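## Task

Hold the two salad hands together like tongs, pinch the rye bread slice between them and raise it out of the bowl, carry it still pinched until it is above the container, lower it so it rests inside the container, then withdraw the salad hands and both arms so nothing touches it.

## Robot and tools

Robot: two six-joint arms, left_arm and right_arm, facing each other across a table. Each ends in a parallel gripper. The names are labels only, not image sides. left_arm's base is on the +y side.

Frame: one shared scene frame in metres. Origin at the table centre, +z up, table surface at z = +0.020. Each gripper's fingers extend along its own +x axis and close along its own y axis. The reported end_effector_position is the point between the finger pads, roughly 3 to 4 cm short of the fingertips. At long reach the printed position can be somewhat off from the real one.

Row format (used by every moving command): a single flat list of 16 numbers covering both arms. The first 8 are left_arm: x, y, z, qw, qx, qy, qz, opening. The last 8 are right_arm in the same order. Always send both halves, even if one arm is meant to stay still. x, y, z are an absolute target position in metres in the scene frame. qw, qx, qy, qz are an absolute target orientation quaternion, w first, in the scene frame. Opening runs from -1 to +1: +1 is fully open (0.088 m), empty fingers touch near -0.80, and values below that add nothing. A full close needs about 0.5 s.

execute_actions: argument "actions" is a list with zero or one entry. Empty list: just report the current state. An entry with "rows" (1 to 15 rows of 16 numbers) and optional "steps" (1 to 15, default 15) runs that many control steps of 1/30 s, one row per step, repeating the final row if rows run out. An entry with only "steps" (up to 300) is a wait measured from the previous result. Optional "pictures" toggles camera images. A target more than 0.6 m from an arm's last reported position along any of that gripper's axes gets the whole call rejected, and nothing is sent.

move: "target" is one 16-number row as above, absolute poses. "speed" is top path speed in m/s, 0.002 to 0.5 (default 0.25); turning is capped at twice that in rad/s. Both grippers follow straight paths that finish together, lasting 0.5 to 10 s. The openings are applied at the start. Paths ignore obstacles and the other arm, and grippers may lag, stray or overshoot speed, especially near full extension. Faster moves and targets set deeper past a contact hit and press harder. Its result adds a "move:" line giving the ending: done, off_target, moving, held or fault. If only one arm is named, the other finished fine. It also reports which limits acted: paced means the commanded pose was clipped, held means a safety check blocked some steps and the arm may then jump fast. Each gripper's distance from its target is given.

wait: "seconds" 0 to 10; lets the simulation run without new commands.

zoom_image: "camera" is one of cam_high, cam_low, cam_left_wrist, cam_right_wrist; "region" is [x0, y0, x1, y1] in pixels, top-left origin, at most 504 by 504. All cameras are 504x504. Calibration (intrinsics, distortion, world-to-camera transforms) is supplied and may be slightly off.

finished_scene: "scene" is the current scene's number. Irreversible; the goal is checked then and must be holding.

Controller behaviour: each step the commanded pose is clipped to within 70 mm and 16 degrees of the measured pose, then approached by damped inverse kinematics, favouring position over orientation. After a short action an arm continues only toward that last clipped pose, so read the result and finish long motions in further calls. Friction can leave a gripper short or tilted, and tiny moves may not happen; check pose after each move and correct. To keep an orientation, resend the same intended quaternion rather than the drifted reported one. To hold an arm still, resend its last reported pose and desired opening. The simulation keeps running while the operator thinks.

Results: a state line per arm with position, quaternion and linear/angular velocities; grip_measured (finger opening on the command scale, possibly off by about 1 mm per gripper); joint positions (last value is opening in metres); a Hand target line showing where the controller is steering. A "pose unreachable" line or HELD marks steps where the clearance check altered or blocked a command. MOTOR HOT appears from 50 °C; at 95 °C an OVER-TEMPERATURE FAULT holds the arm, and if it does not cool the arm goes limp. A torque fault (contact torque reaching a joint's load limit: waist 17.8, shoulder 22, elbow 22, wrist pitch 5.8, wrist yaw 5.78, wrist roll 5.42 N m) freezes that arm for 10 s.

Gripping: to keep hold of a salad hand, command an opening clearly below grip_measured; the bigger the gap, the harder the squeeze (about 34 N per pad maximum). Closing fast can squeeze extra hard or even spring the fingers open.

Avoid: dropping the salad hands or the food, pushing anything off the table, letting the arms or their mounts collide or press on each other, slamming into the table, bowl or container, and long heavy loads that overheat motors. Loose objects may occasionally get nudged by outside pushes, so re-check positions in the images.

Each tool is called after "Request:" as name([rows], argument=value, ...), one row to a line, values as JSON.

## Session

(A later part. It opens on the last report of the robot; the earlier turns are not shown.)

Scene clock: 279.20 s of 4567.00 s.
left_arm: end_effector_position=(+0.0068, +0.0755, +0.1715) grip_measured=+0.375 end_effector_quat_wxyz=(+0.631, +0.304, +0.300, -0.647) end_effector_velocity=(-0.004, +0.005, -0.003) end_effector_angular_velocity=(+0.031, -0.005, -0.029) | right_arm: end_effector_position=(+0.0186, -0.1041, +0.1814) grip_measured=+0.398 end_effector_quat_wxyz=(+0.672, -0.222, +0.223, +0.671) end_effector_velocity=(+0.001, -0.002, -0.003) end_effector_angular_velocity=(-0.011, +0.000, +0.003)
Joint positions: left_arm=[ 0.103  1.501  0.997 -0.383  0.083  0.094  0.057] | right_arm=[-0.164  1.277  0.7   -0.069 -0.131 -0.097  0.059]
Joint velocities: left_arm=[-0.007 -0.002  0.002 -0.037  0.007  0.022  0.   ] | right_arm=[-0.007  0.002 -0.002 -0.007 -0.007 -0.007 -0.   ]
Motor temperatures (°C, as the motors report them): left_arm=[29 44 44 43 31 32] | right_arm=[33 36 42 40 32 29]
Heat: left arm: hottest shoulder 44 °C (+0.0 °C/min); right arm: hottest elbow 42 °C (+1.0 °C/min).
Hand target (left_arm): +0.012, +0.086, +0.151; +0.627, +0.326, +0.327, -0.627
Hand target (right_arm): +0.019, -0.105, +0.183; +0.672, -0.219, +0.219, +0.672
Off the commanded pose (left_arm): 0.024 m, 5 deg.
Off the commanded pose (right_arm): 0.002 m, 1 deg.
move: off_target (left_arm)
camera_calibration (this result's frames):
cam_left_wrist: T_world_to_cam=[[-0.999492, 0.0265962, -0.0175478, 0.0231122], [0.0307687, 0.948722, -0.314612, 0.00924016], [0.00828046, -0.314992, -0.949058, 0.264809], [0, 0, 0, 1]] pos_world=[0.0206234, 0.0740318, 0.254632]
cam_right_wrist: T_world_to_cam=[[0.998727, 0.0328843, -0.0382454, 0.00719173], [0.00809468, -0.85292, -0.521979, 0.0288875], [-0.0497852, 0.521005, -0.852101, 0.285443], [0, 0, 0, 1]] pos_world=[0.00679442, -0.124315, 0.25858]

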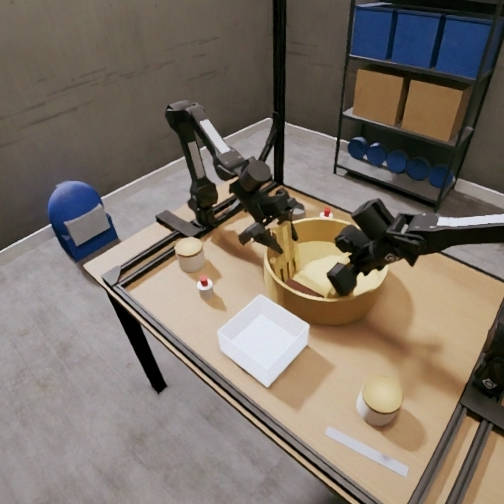

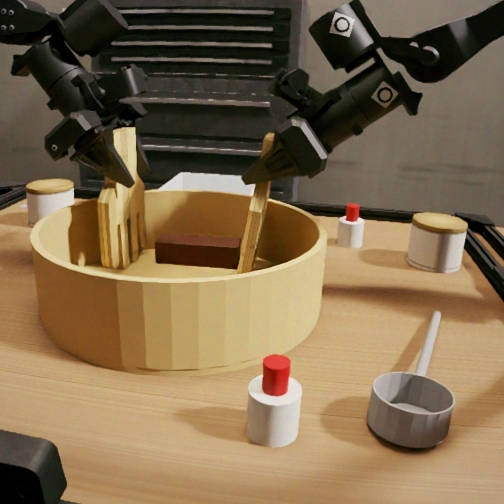

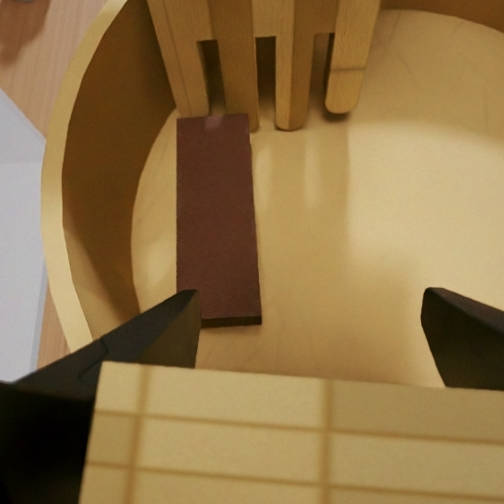

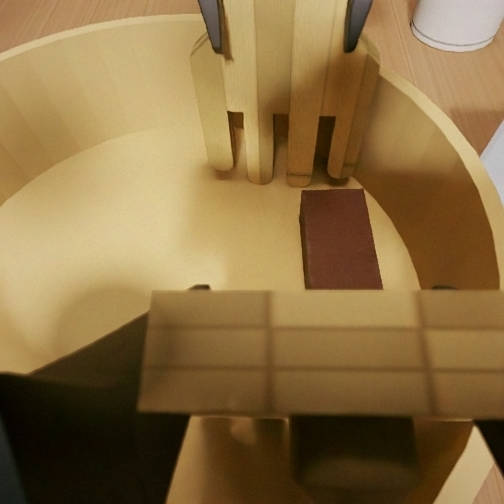

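Request:
move(target=[0.028,0.052,0.180,0.64,0.30,0.30,-0.64,-1,0.032,-0.095,0.185,0.672,-0.219,0.219,0.672,-1], speed=0.03)

Request:
move(target=[-0.012,0.062,0.178,0.64,0.30,0.30,-0.64,-1,-0.008,-0.079,0.185,0.672,-0.219,0.219,0.672,-1], speed=0.03)

Scene clock: 281.23 s of 4567.00 s.
left_arm: end_effector_position=(+0.0202, +0.0550, +0.1763) grip_measured=+0.375 end_effector_quat_wxyz=(+0.632, +0.301, +0.303, -0.646) end_effector_velocity=(-0.000, +0.002, -0.003) end_effector_angular_velocity=(+0.023, +0.002, +0.008) | right_arm: end_effector_position=(+0.0265, -0.0980, +0.1811) grip_measured=+0.398 end_effector_quat_wxyz=(+0.666, -0.221, +0.225, +0.676) end_effector_velocity=(-0.003, -0.001, -0.004) end_effector_angular_velocity=(-0.014, +0.011, +0.019)
Joint positions: left_arm=[ 0.14   1.582  1.096 -0.406  0.108  0.115  0.057] | right_arm=[-0.202  1.313  0.726 -0.066 -0.177 -0.121  0.059]
Joint velocities: left_arm=[-0.002  0.007  0.007 -0.022 -0.007 -0.007 -0.   ] | right_arm=[-0.002  0.007 -0.002 -0.007 -0.022 -0.007 -0.   ]
Motor temperatures (°C, as the motors report them): left_arm=[29 44 45 43 31 32] | right_arm=[33 36 42 40 32 29]
Heat: left arm: hottest elbow 45 °C (+1.0 °C/min); right arm: hottest elbow 42 °C (+1.0 °C/min).
Hand target (left_arm): +0.028, +0.052, +0.180; +0.640, +0.300, +0.300, -0.641
Hand target (right_arm): +0.032, -0.095, +0.185; +0.672, -0.219, +0.220, +0.672
Off the commanded pose (left_arm): 0.009 m, 1 deg.
Off the commanded pose (right_arm): 0.007 m, 1 deg.
move: off_target (left_arm)
camera_calibration (this result's frames):
cam_left_wrist: T_world_to_cam=[[-0.999707, 0.0214604, -0.0112129, 0.0363312], [0.023894, 0.949318, -0.313407, 0.02975], [0.00391873, -0.313583, -0.949553, 0.262964], [0, 0, 0, 1]] pos_world=[0.0345792, 0.053439, 0.259429]
cam_right_wrist: T_world_to_cam=[[0.997806, 0.0466279, -0.0470084, 0.0020406], [0.0153254, -0.853338, -0.521132, 0.0335137], [-0.0644134, 0.519268, -0.85218, 0.282667], [0, 0, 0, 1]] pos_world=[0.0156578, -0.118277, 0.258444]

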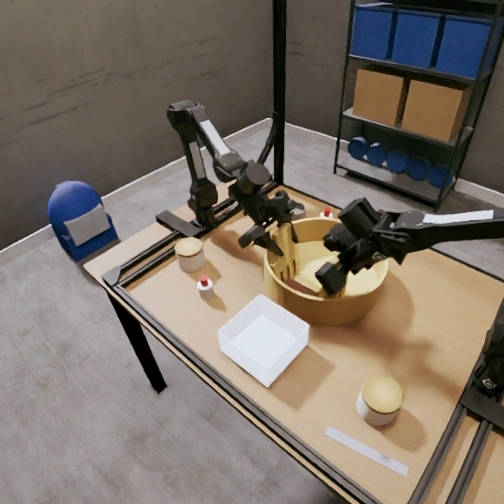

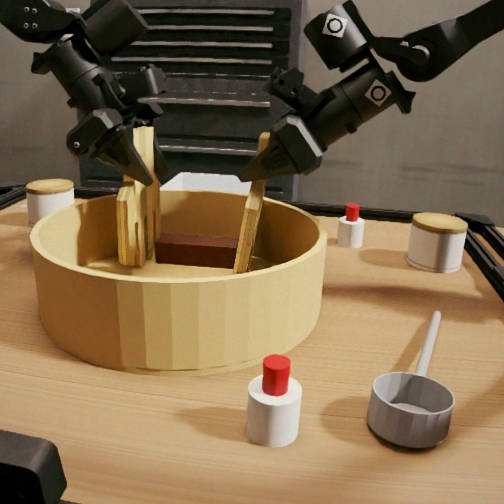

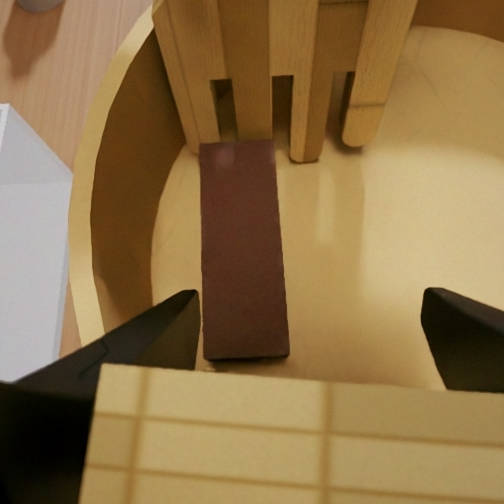

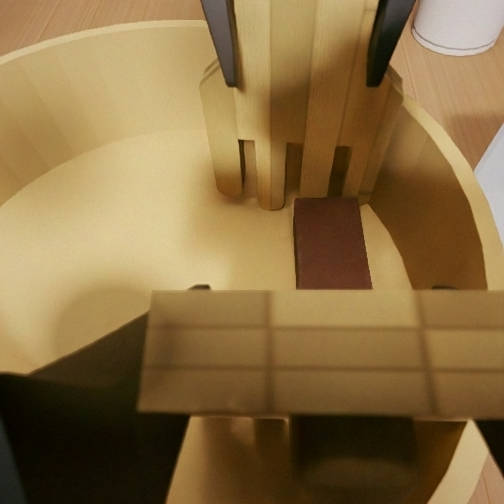

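Scene clock: 282.83 s of 4567.00 s.
left_arm: end_effector_position=(-0.0107, +0.0602, +0.1758) grip_measured=+0.375 end_effector_quat_wxyz=(+0.638, +0.303, +0.303, -0.640) end_effector_velocity=(-0.002, +0.003, -0.003) end_effector_angular_velocity=(+0.012, +0.009, +0.014) | right_arm: end_effector_position=(-0.0065, -0.0826, +0.1814) grip_measured=+0.398 end_effector_quat_wxyz=(+0.672, -0.223, +0.222, +0.671) end_effector_velocity=(-0.002, -0.000, -0.003) end_effector_angular_velocity=(-0.012, -0.010, +0.006)
Joint positions: left_arm=[ 0.032  1.551  1.063 -0.398  0.023  0.025  0.057] | right_arm=[-0.052  1.358  0.758 -0.042 -0.04  -0.032  0.059]
Joint velocities: left_arm=[-0.007 -0.002 -0.007 -0.007 -0.007 -0.022  0.   ] | right_arm=[ 0.007  0.007  0.002 -0.007  0.007 -0.007 -0.   ]
Motor temperatures (°C, as the motors report them): left_arm=[29 44 44 43 31 32] | right_arm=[33 36 42 41 32 29]
Heat: left arm: hottest shoulder 44 °C (+0.0 °C/min); right arm: hottest elbow 42 °C (+1.0 °C/min).
Hand target (left_arm): -0.012, +0.062, +0.178; +0.640, +0.300, +0.300, -0.640
Hand target (right_arm): -0.008, -0.079, +0.185; +0.672, -0.219, +0.218, +0.672
Off the commanded pose (left_arm): 0.003 m, 1 deg.
Off the commanded pose (right_arm): 0.005 m, 1 deg.
move: done
camera_calibration (this result's frames):
cam_left_wrist: T_world_to_cam=[[-0.999776, 0.00571227, -0.0203678, 0.00787099], [0.0117773, 0.950129, -0.311635, 0.0248416], [0.0175719, -0.311805, -0.949984, 0.264313], [0, 0, 0, 1]] pos_world=[0.00293218, 0.0587663, 0.258995]
cam_right_wrist: T_world_to_cam=[[0.998824, 0.033752, -0.034802, 0.0310065], [0.0106953, -0.853573, -0.520863, 0.0471742], [-0.0472862, 0.519878, -0.852931, 0.273061], [0, 0, 0, 1]] pos_world=[-0.0185626, -0.102739, 0.258553]

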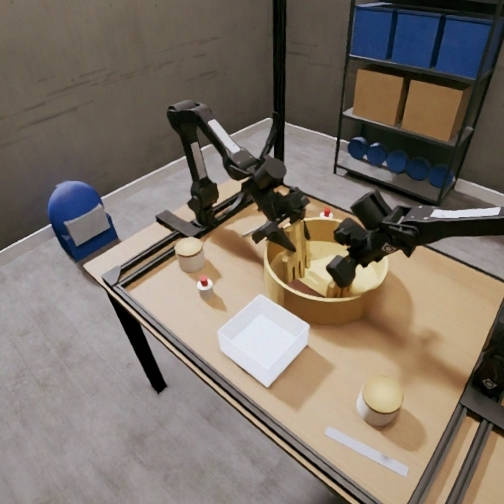

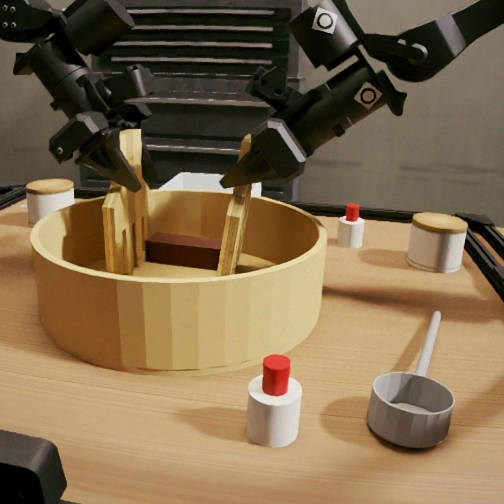

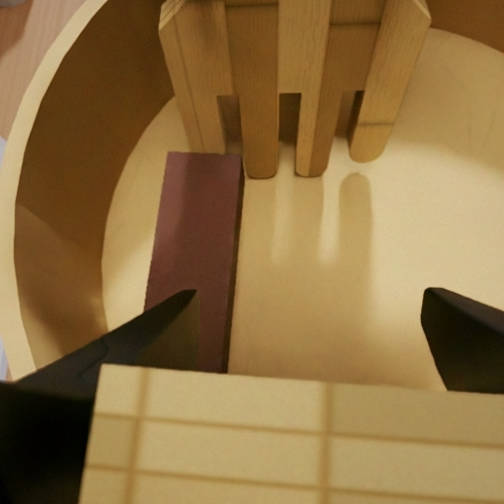

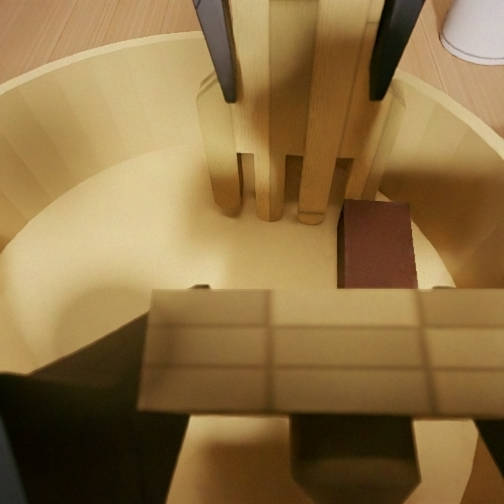

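Request:
move(target=[-0.004,0.068,0.180,0.64,0.30,0.30,-0.64,-1,0.0,-0.108,0.186,0.672,-0.219,0.219,0.672,-1], speed=0.04)

Request:
move(target=[0.024,0.052,0.180,0.645,0.29,0.29,-0.645,-1,0.024,-0.106,0.184,0.672,-0.219,0.219,0.672,-1], speed=0.04)

Request:
move(target=[0.022,0.052,0.16,0.645,0.29,0.29,-0.645,-1,0.022,-0.092,0.186,0.672,-0.219,0.219,0.672,-1], speed=0.03)

Request:
move(target=[0.022,0.052,0.16,0.645,0.29,0.29,-0.645,-1,0.022,-0.078,0.225,0.676,-0.207,0.207,0.676,-1], speed=0.03)

Scene clock: 284.63 s of 4567.00 s.
left_arm: end_effector_position=(-0.0044, +0.0654, +0.1777) grip_measured=+0.374 end_effector_quat_wxyz=(+0.640, +0.303, +0.302, -0.638) end_effector_velocity=(-0.004, +0.000, -0.003) end_effector_angular_velocity=(+0.002, +0.022, -0.011) | right_arm: end_effector_position=(-0.0005, -0.1059, +0.1853) grip_measured=+0.398 end_effector_quat_wxyz=(+0.672, -0.220, +0.221, +0.671) end_effector_velocity=(+0.001, -0.004, +0.003) end_effector_angular_velocity=(+0.008, +0.010, -0.006)
Joint positions: left_arm=[ 0.051  1.529  1.049 -0.403  0.029  0.039  0.057] | right_arm=[-0.083  1.251  0.694 -0.079 -0.066 -0.048  0.059]
Joint velocities: left_arm=[-0.002  0.002 -0.007  0.007  0.022 -0.007 -0.   ] | right_arm=[-0.007 -0.022 -0.007 -0.007 -0.007  0.007 -0.   ]
Motor temperatures (°C, as the motors report them): left_arm=[29 44 44 43 31 32] | right_arm=[33 36 42 41 32 29]
Heat: left arm: hottest shoulder 44 °C (+0.0 °C/min); right arm: hottest elbow 42 °C (+1.0 °C/min).
Hand target (left_arm): -0.004, +0.068, +0.180; +0.640, +0.300, +0.300, -0.640
Hand target (right_arm): -0.000, -0.108, +0.186; +0.672, -0.219, +0.219, +0.672
Off the commanded pose (left_arm): 0.003 m, 0 deg.
Off the commanded pose (right_arm): 0.002 m, 0 deg.
move: done
camera_calibration (this result's frames):
cam_left_wrist: T_world_to_cam=[[-0.999687, 0.00204418, -0.0249396, 0.0151846], [0.00977318, 0.949394, -0.313934, 0.0208612], [0.0230358, -0.31408, -0.949117, 0.267681], [0, 0, 0, 1]] pos_world=[0.00880973, 0.0642366, 0.260988]
cam_right_wrist: T_world_to_cam=[[0.998767, 0.0327786, -0.0372724, 0.0262975], [0.00824477, -0.850052, -0.526634, 0.0307042], [-0.0489458, 0.525678, -0.849274, 0.288754], [0, 0, 0, 1]] pos_world=[-0.0123849, -0.126554, 0.262382]

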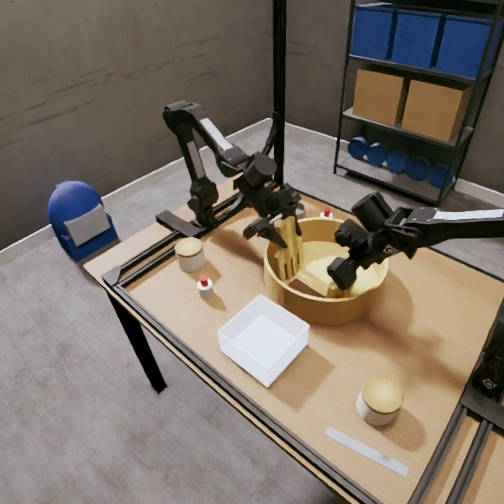

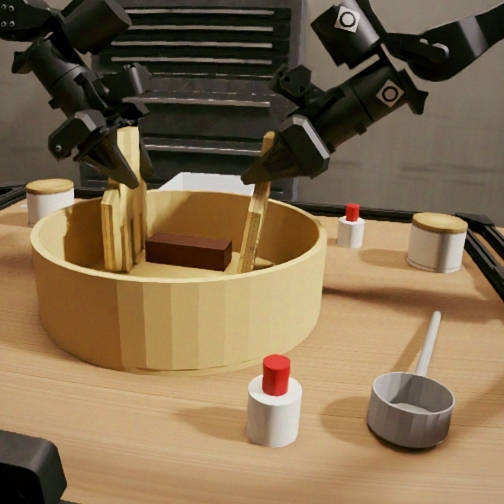

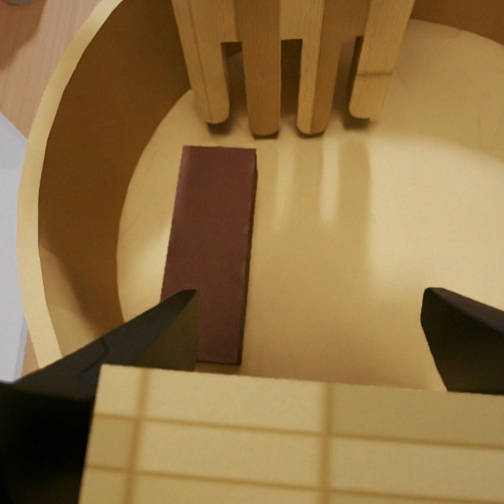

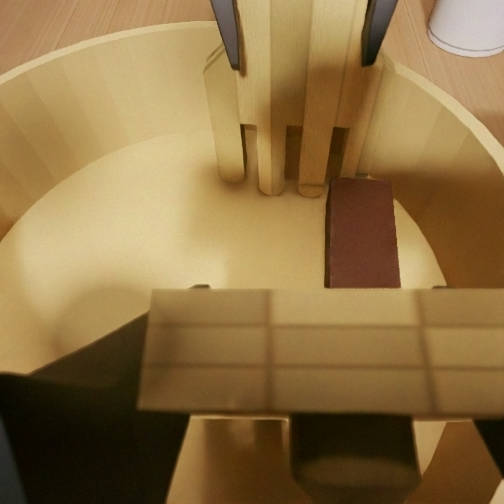

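Scene clock: 285.73 s of 4567.00 s.
left_arm: end_effector_position=(+0.0198, +0.0563, +0.1762) grip_measured=+0.374 end_effector_quat_wxyz=(+0.641, +0.293, +0.295, -0.645) end_effector_velocity=(+0.004, +0.001, -0.001) end_effector_angular_velocity=(+0.008, +0.000, +0.018) | right_arm: end_effector_position=(+0.0203, -0.1074, +0.1832) grip_measured=+0.398 end_effector_quat_wxyz=(+0.669, -0.219, +0.222, +0.675) end_effector_velocity=(+0.001, -0.001, +0.001) end_effector_angular_velocity=(+0.000, -0.004, +0.018)
Joint positions: left_arm=[ 0.134  1.563  1.061 -0.362  0.094  0.102  0.057] | right_arm=[-0.18   1.261  0.694 -0.076 -0.155 -0.107  0.059]
Joint velocities: left_arm=[ 0.007  0.002  0.002 -0.007 -0.007 -0.007 -0.   ] | right_arm=[-0.012 -0.002  0.002 -0.007 -0.022 -0.022 -0.   ]
Motor temperatures (°C, as the motors report them): left_arm=[29 44 44 43 31 32] | right_arm=[33 36 42 41 32 29]
Heat: left arm: hottest shoulder 44 °C (+0.0 °C/min); right arm: hottest elbow 42 °C (+1.0 °C/min).
Hand target (left_arm): +0.024, +0.052, +0.180; +0.645, +0.290, +0.290, -0.645
Hand target (right_arm): +0.024, -0.106, +0.184; +0.672, -0.219, +0.219, +0.672
Off the commanded pose (left_arm): 0.007 m, 1 deg.
Off the commanded pose (right_arm): 0.004 m, 1 deg.
move: done
camera_calibration (this result's frames):
cam_left_wrist: T_world_to_cam=[[-0.9998, 0.00868467, -0.0179948, 0.0377821], [0.0142555, 0.941091, -0.337853, 0.0334264], [0.0140006, -0.338042, -0.941027, 0.262864], [0, 0, 0, 1]] pos_world=[0.0336178, 0.0570739, 0.259335]
cam_right_wrist: T_world_to_cam=[[0.998194, 0.0417236, -0.0432289, 0.00750395], [0.0127172, -0.849953, -0.526705, 0.0281518], [-0.0587185, 0.525204, -0.848948, 0.288859], [0, 0, 0, 1]] pos_world=[0.00911296, -0.128095, 0.260378]

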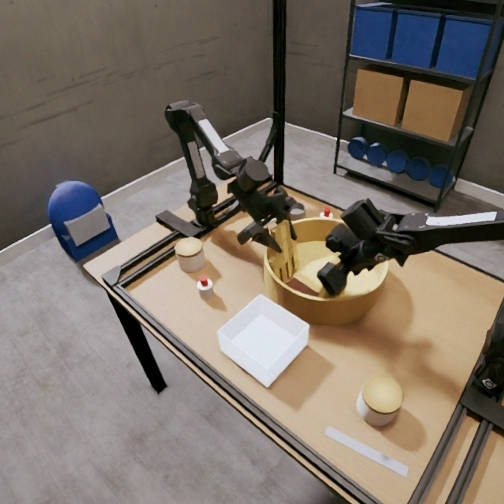

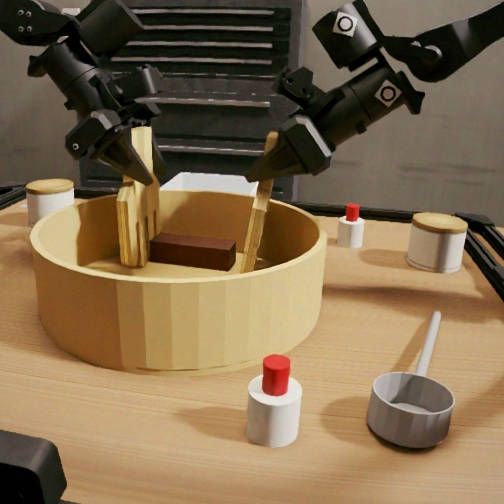

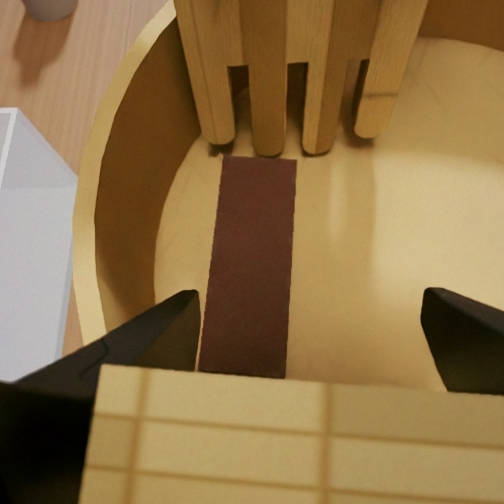

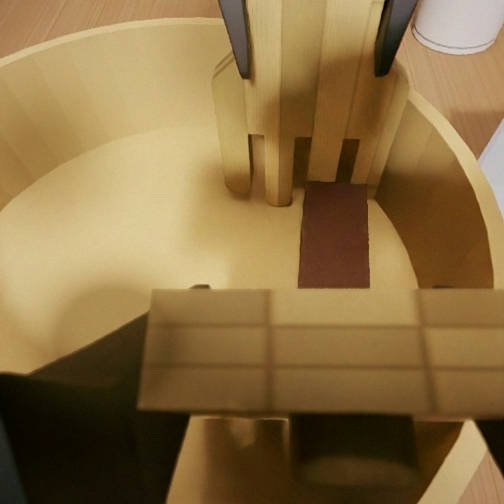

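Scene clock: 286.57 s of 4567.00 s.
left_arm: end_effector_position=(+0.0206, +0.0496, +0.1747) grip_measured=+0.374 end_effector_quat_wxyz=(+0.649, +0.279, +0.279, -0.651) end_effector_velocity=(+0.003, -0.004, +0.002) end_effector_angular_velocity=(-0.026, -0.004, +0.013) | right_arm: end_effector_position=(+0.0220, -0.0971, +0.1813) grip_measured=+0.398 end_effector_quat_wxyz=(+0.670, -0.223, +0.225, +0.671) end_effector_velocity=(-0.001, +0.001, -0.003) end_effector_angular_velocity=(-0.013, +0.004, -0.003)
Joint positions: left_arm=[ 0.134  1.568  1.033 -0.281  0.095  0.099  0.057] | right_arm=[-0.174  1.312  0.728 -0.068 -0.141 -0.102  0.059]
Joint velocities: left_arm=[ 0.002  0.002 -0.007  0.037 -0.007 -0.007  0.   ] | right_arm=[ 0.007  0.012  0.007 -0.007  0.007  0.007 -0.   ]
Motor temperatures (°C, as the motors report them): left_arm=[29 44 44 43 31 32] | right_arm=[33 36 42 41 32 29]
Heat: left arm: hottest shoulder 44 °C (+0.0 °C/min); right arm: hottest elbow 42 °C (+1.0 °C/min).
Hand target (left_arm): +0.022, +0.053, +0.160; +0.645, +0.290, +0.290, -0.645
Hand target (right_arm): +0.022, -0.092, +0.186; +0.672, -0.219, +0.219, +0.672
Off the commanded pose (left_arm): 0.015 m, 2 deg.
Off the commanded pose (right_arm): 0.007 m, 1 deg.
move: off_target (left_arm)
camera_calibration (this result's frames):
cam_left_wrist: T_world_to_cam=[[-0.999756, 0.00545663, -0.0214063, 0.0393477], [0.0132016, 0.924523, -0.380898, 0.0475382], [0.0177122, -0.381087, -0.924369, 0.258385], [0, 0, 0, 1]] pos_world=[0.034134, 0.0543023, 0.257792]
cam_right_wrist: T_world_to_cam=[[0.99858, 0.0340182, -0.0409893, 0.00418785], [0.00789082, -0.85549, -0.517759, 0.0337982], [-0.0526792, 0.516701, -0.854544, 0.281993], [0, 0, 0, 1]] pos_world=[0.0104066, -0.116935, 0.258647]

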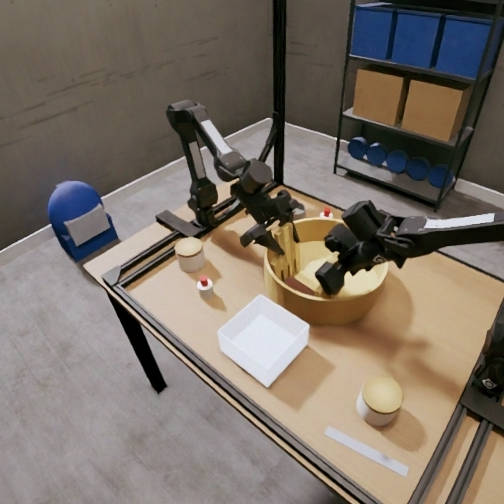

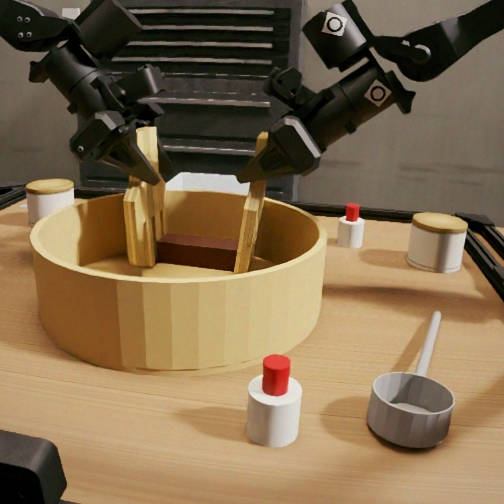

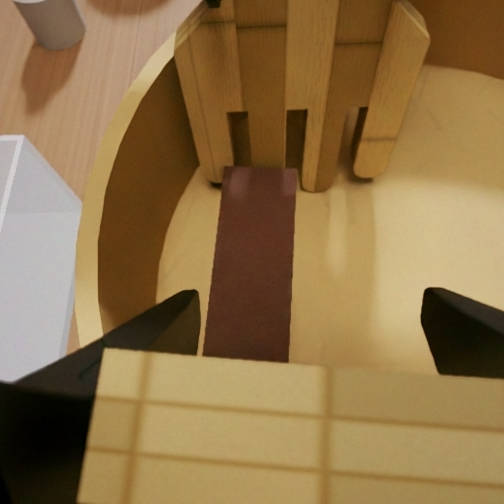

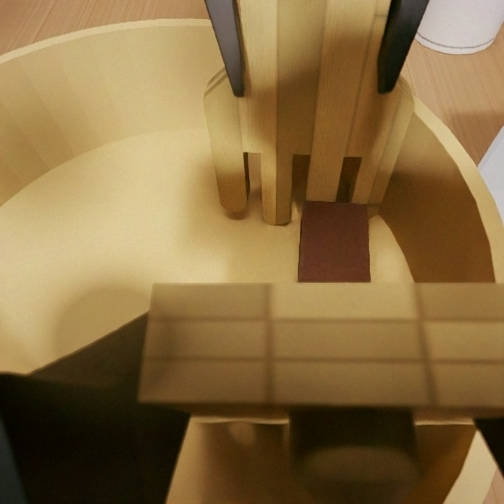

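Scene clock: 288.53 s of 4567.00 s.
left_arm: end_effector_position=(+0.0208, +0.0490, +0.1745) grip_measured=+0.374 end_effector_quat_wxyz=(+0.649, +0.278, +0.278, -0.651) end_effector_velocity=(-0.002, +0.002, -0.001) end_effector_angular_velocity=(+0.008, +0.001, +0.003) | right_arm: end_effector_position=(+0.0219, -0.0836, +0.2139) grip_measured=+0.398 end_effector_quat_wxyz=(+0.672, -0.215, +0.220, +0.674) end_effector_velocity=(-0.003, -0.002, -0.003) end_effector_angular_velocity=(-0.019, +0.011, +0.020)
Joint positions: left_arm=[ 0.134  1.57   1.033 -0.277  0.095  0.098  0.057] | right_arm=[-0.167  1.322  0.856 -0.166 -0.139 -0.093  0.059]
Joint velocities: left_arm=[-0.007 -0.002 -0.002 -0.007 -0.007 -0.007 -0.   ] | right_arm=[-0.002  0.002  0.002 -0.022 -0.022 -0.007 -0.   ]
Motor temperatures (°C, as the motors report them): left_arm=[29 44 44 43 31 32] | right_arm=[33 36 42 41 32 29]
Heat: left arm: hottest shoulder 44 °C (-1.0 °C/min); right arm: hottest elbow 42 °C (+0.0 °C/min).
Hand target (left_arm): +0.022, +0.052, +0.160; +0.645, +0.290, +0.290, -0.645
Hand target (right_arm): +0.022, -0.078, +0.225; +0.676, -0.207, +0.207, +0.676
Off the commanded pose (left_arm): 0.015 m, 2 deg.
Off the commanded pose (right_arm): 0.012 m, 2 deg.
move: off_target (left_arm, right_arm)
camera_calibration (this result's frames):
cam_left_wrist: T_world_to_cam=[[-0.999758, 0.00475026, -0.0214608, 0.0396399], [0.01261, 0.923665, -0.382993, 0.0484993], [0.0180033, -0.383171, -0.923502, 0.257873], [0, 0, 0, 1]] pos_world=[0.0343761, 0.053824, 0.257572]
cam_right_wrist: T_world_to_cam=[[0.998446, 0.034915, -0.0434275, 0.00576539], [0.00630384, -0.845123, -0.534534, 0.0667362], [-0.0553649, 0.53343, -0.84403, 0.302111], [0, 0, 0, 1]] pos_world=[0.0105492, -0.104956, 0.290914]

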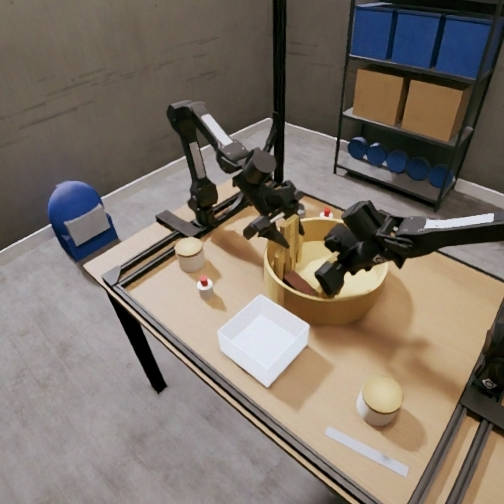

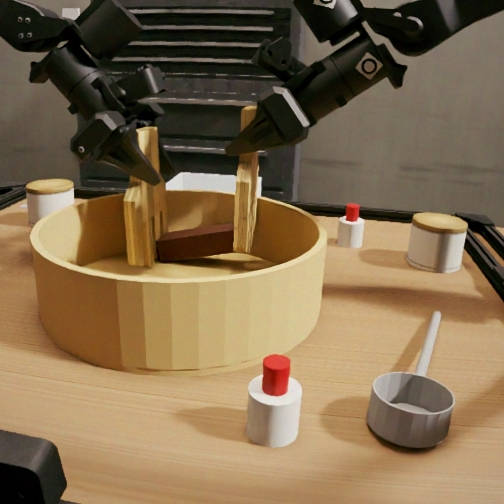

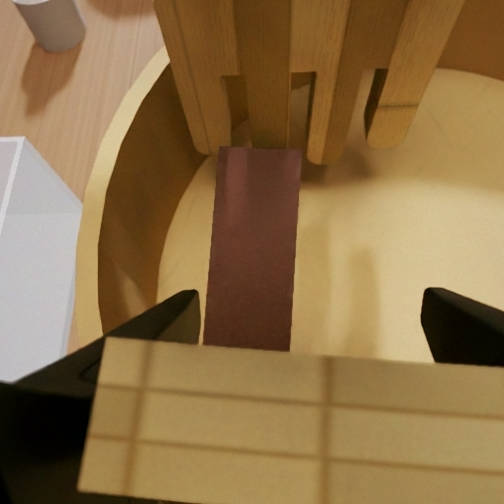

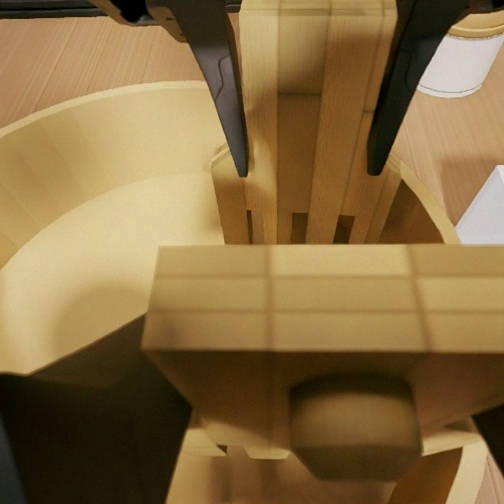

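Request:
move(target=[0.022,0.058,0.16,0.645,0.29,0.29,-0.645,-1,0.022,-0.072,0.255,0.688,-0.165,0.165,0.688,-1], speed=0.02)

Request:
move(target=[0.022,0.062,0.16,0.645,0.29,0.29,-0.645,-1,0.022,-0.056,0.275,0.694,-0.135,0.135,0.694,-1], speed=0.02)

Scene clock: 293.70 s of 4567.00 s.
left_arm: end_effector_position=(+0.0209, +0.0504, +0.1736) grip_measured=+0.373 end_effector_quat_wxyz=(+0.650, +0.278, +0.277, -0.651) end_effector_velocity=(-0.000, +0.003, -0.001) end_effector_angular_velocity=(+0.008, +0.001, +0.008) | right_arm: end_effector_position=(+0.0228, -0.0735, +0.2435) grip_measured=+0.398 end_effector_quat_wxyz=(+0.686, -0.175, +0.176, +0.684) end_effector_velocity=(-0.000, +0.000, +0.001) end_effector_angular_velocity=(+0.008, -0.004, +0.007)
Joint positions: left_arm=[ 0.135  1.564  1.02  -0.267  0.095  0.099  0.057] | right_arm=[-0.167  1.298  0.866 -0.077 -0.143 -0.078  0.059]
Joint velocities: left_arm=[-0.002 -0.007 -0.007 -0.007 -0.007 -0.007 -0.   ] | right_arm=[-0.002 -0.002 -0.002  0.007 -0.007 -0.007 -0.   ]
Motor temperatures (°C, as the motors report them): left_arm=[29 44 44 42 31 32] | right_arm=[33 36 43 41 32 29]
Heat: left arm: hottest shoulder 44 °C (-1.0 °C/min); right arm: hottest elbow 43 °C (+1.0 °C/min).
Hand target (left_arm): +0.022, +0.058, +0.160; +0.645, +0.290, +0.290, -0.645
Hand target (right_arm): +0.022, -0.072, +0.255; +0.688, -0.165, +0.165, +0.688
Off the commanded pose (left_arm): 0.016 m, 2 deg.
Off the commanded pose (right_arm): 0.012 m, 2 deg.
move: off_target (left_arm, right_arm)
camera_calibration (this result's frames):
cam_left_wrist: T_world_to_cam=[[-0.999729, 0.00473059, -0.0227813, 0.0399576], [0.0131704, 0.922209, -0.386467, 0.0474463], [0.0191809, -0.386662, -0.922022, 0.257497], [0, 0, 0, 1]] pos_world=[0.0343828, 0.05562, 0.256665]
cam_right_wrist: T_world_to_cam=[[0.998815, 0.0357755, -0.0330038, 0.00330143], [0.0067578, -0.77342, -0.633857, 0.120507], [-0.0482024, 0.632883, -0.772746, 0.311547], [0, 0, 0, 1]] pos_world=[0.0109054, -0.104088, 0.31724]

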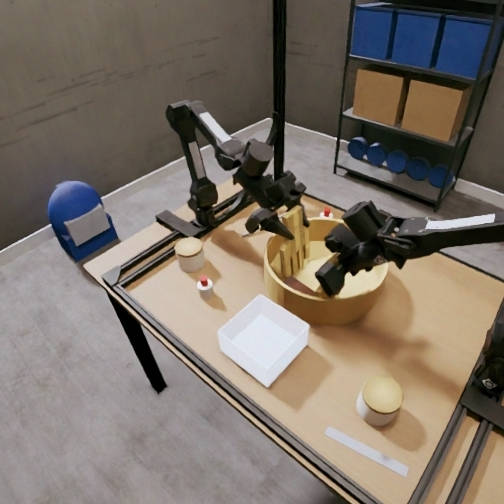

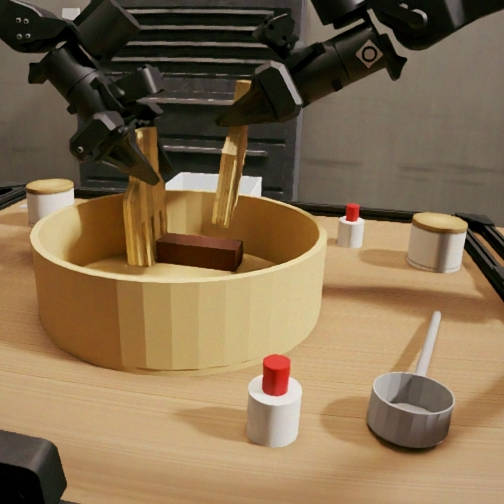

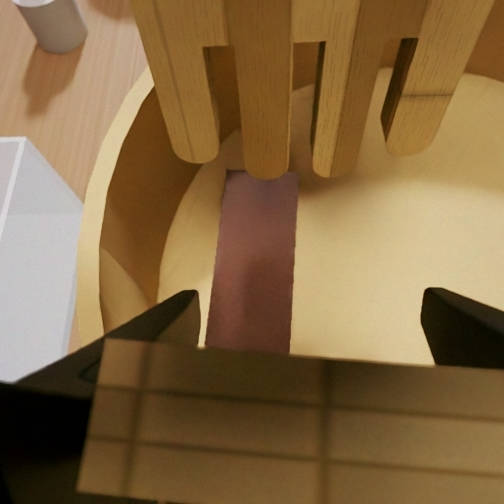

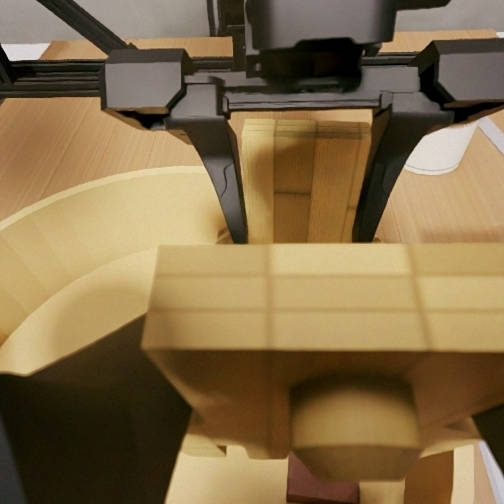

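Scene clock: 296.87 s of 4567.00 s.
left_arm: end_effector_position=(+0.0211, +0.0540, +0.1736) grip_measured=+0.372 end_effector_quat_wxyz=(+0.650, +0.277, +0.276, -0.651) end_effector_velocity=(+0.002, -0.001, +0.005) end_effector_angular_velocity=(-0.024, -0.014, +0.018) | right_arm: end_effector_position=(+0.0234, -0.0591, +0.2680) grip_measured=+0.398 end_effector_quat_wxyz=(+0.695, -0.141, +0.142, +0.691) end_effector_velocity=(+0.002, -0.002, -0.006) end_effector_angular_velocity=(-0.016, +0.012, -0.003)
Joint positions: left_arm=[ 0.136  1.55   1.006 -0.265  0.095  0.1    0.057] | right_arm=[-0.162  1.314  0.898  0.008 -0.144 -0.062  0.059]
Joint velocities: left_arm=[-0.002 -0.012 -0.007  0.022 -0.022 -0.007 -0.   ] | right_arm=[-0.007  0.002 -0.007 -0.007 -0.007  0.007 -0.   ]
Motor temperatures (°C, as the motors report them): left_arm=[29 44 43 42 31 32] | right_arm=[33 36 43 42 32 29]
Heat: left arm: hottest shoulder 44 °C (+0.0 °C/min); right arm: hottest elbow 43 °C (+1.0 °C/min).
Hand target (left_arm): +0.022, +0.062, +0.160; +0.645, +0.290, +0.290, -0.645
Hand target (right_arm): +0.022, -0.056, +0.275; +0.694, -0.135, +0.135, +0.694
Off the commanded pose (left_arm): 0.016 m, 2 deg.
Off the commanded pose (right_arm): 0.008 m, 1 deg.
move: off_target (left_arm)
camera_calibration (this result's frames):
cam_left_wrist: T_world_to_cam=[[-0.99971, 0.00400351, -0.023734, 0.0402802], [0.012891, 0.921779, -0.3875, 0.0443404], [0.0203261, -0.387694, -0.921564, 0.258867], [0, 0, 0, 1]] pos_world=[0.0344351, 0.0593277, 0.2567]
cam_right_wrist: T_world_to_cam=[[0.99896, 0.0363043, -0.0275831, 0.00149211], [0.00616416, -0.706953, -0.707234, 0.170848], [-0.0451755, 0.706328, -0.706442, 0.307843], [0, 0, 0, 1]] pos_world=[0.0113633, -0.0967104, 0.338343]

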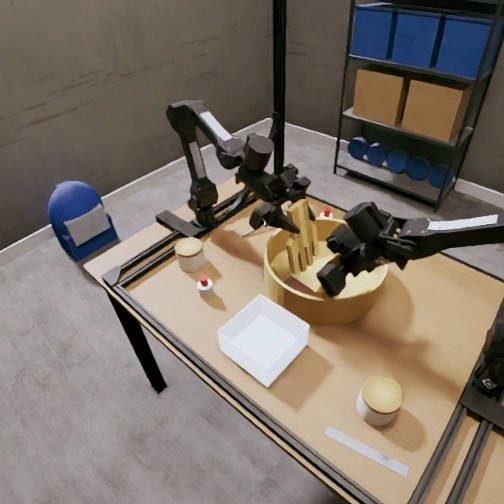

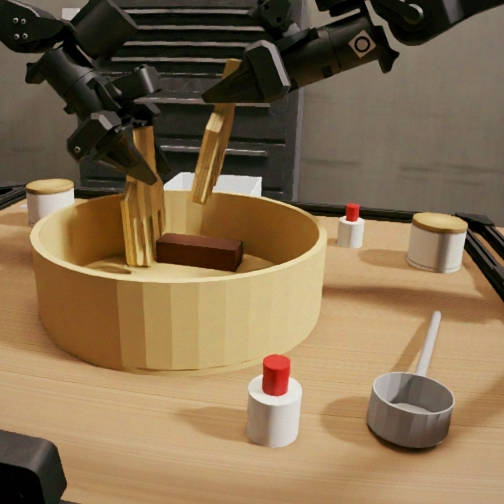

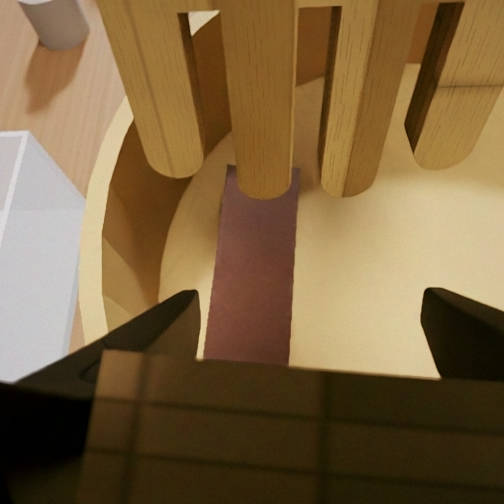

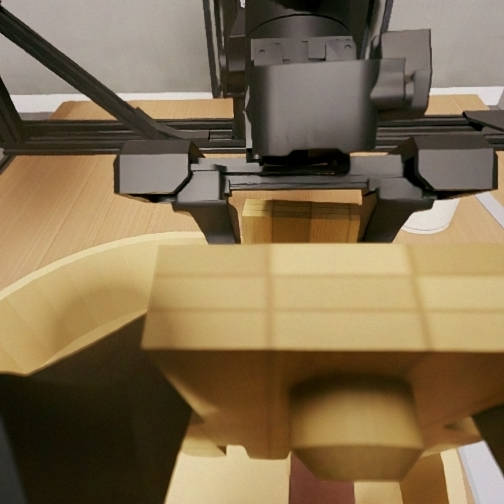

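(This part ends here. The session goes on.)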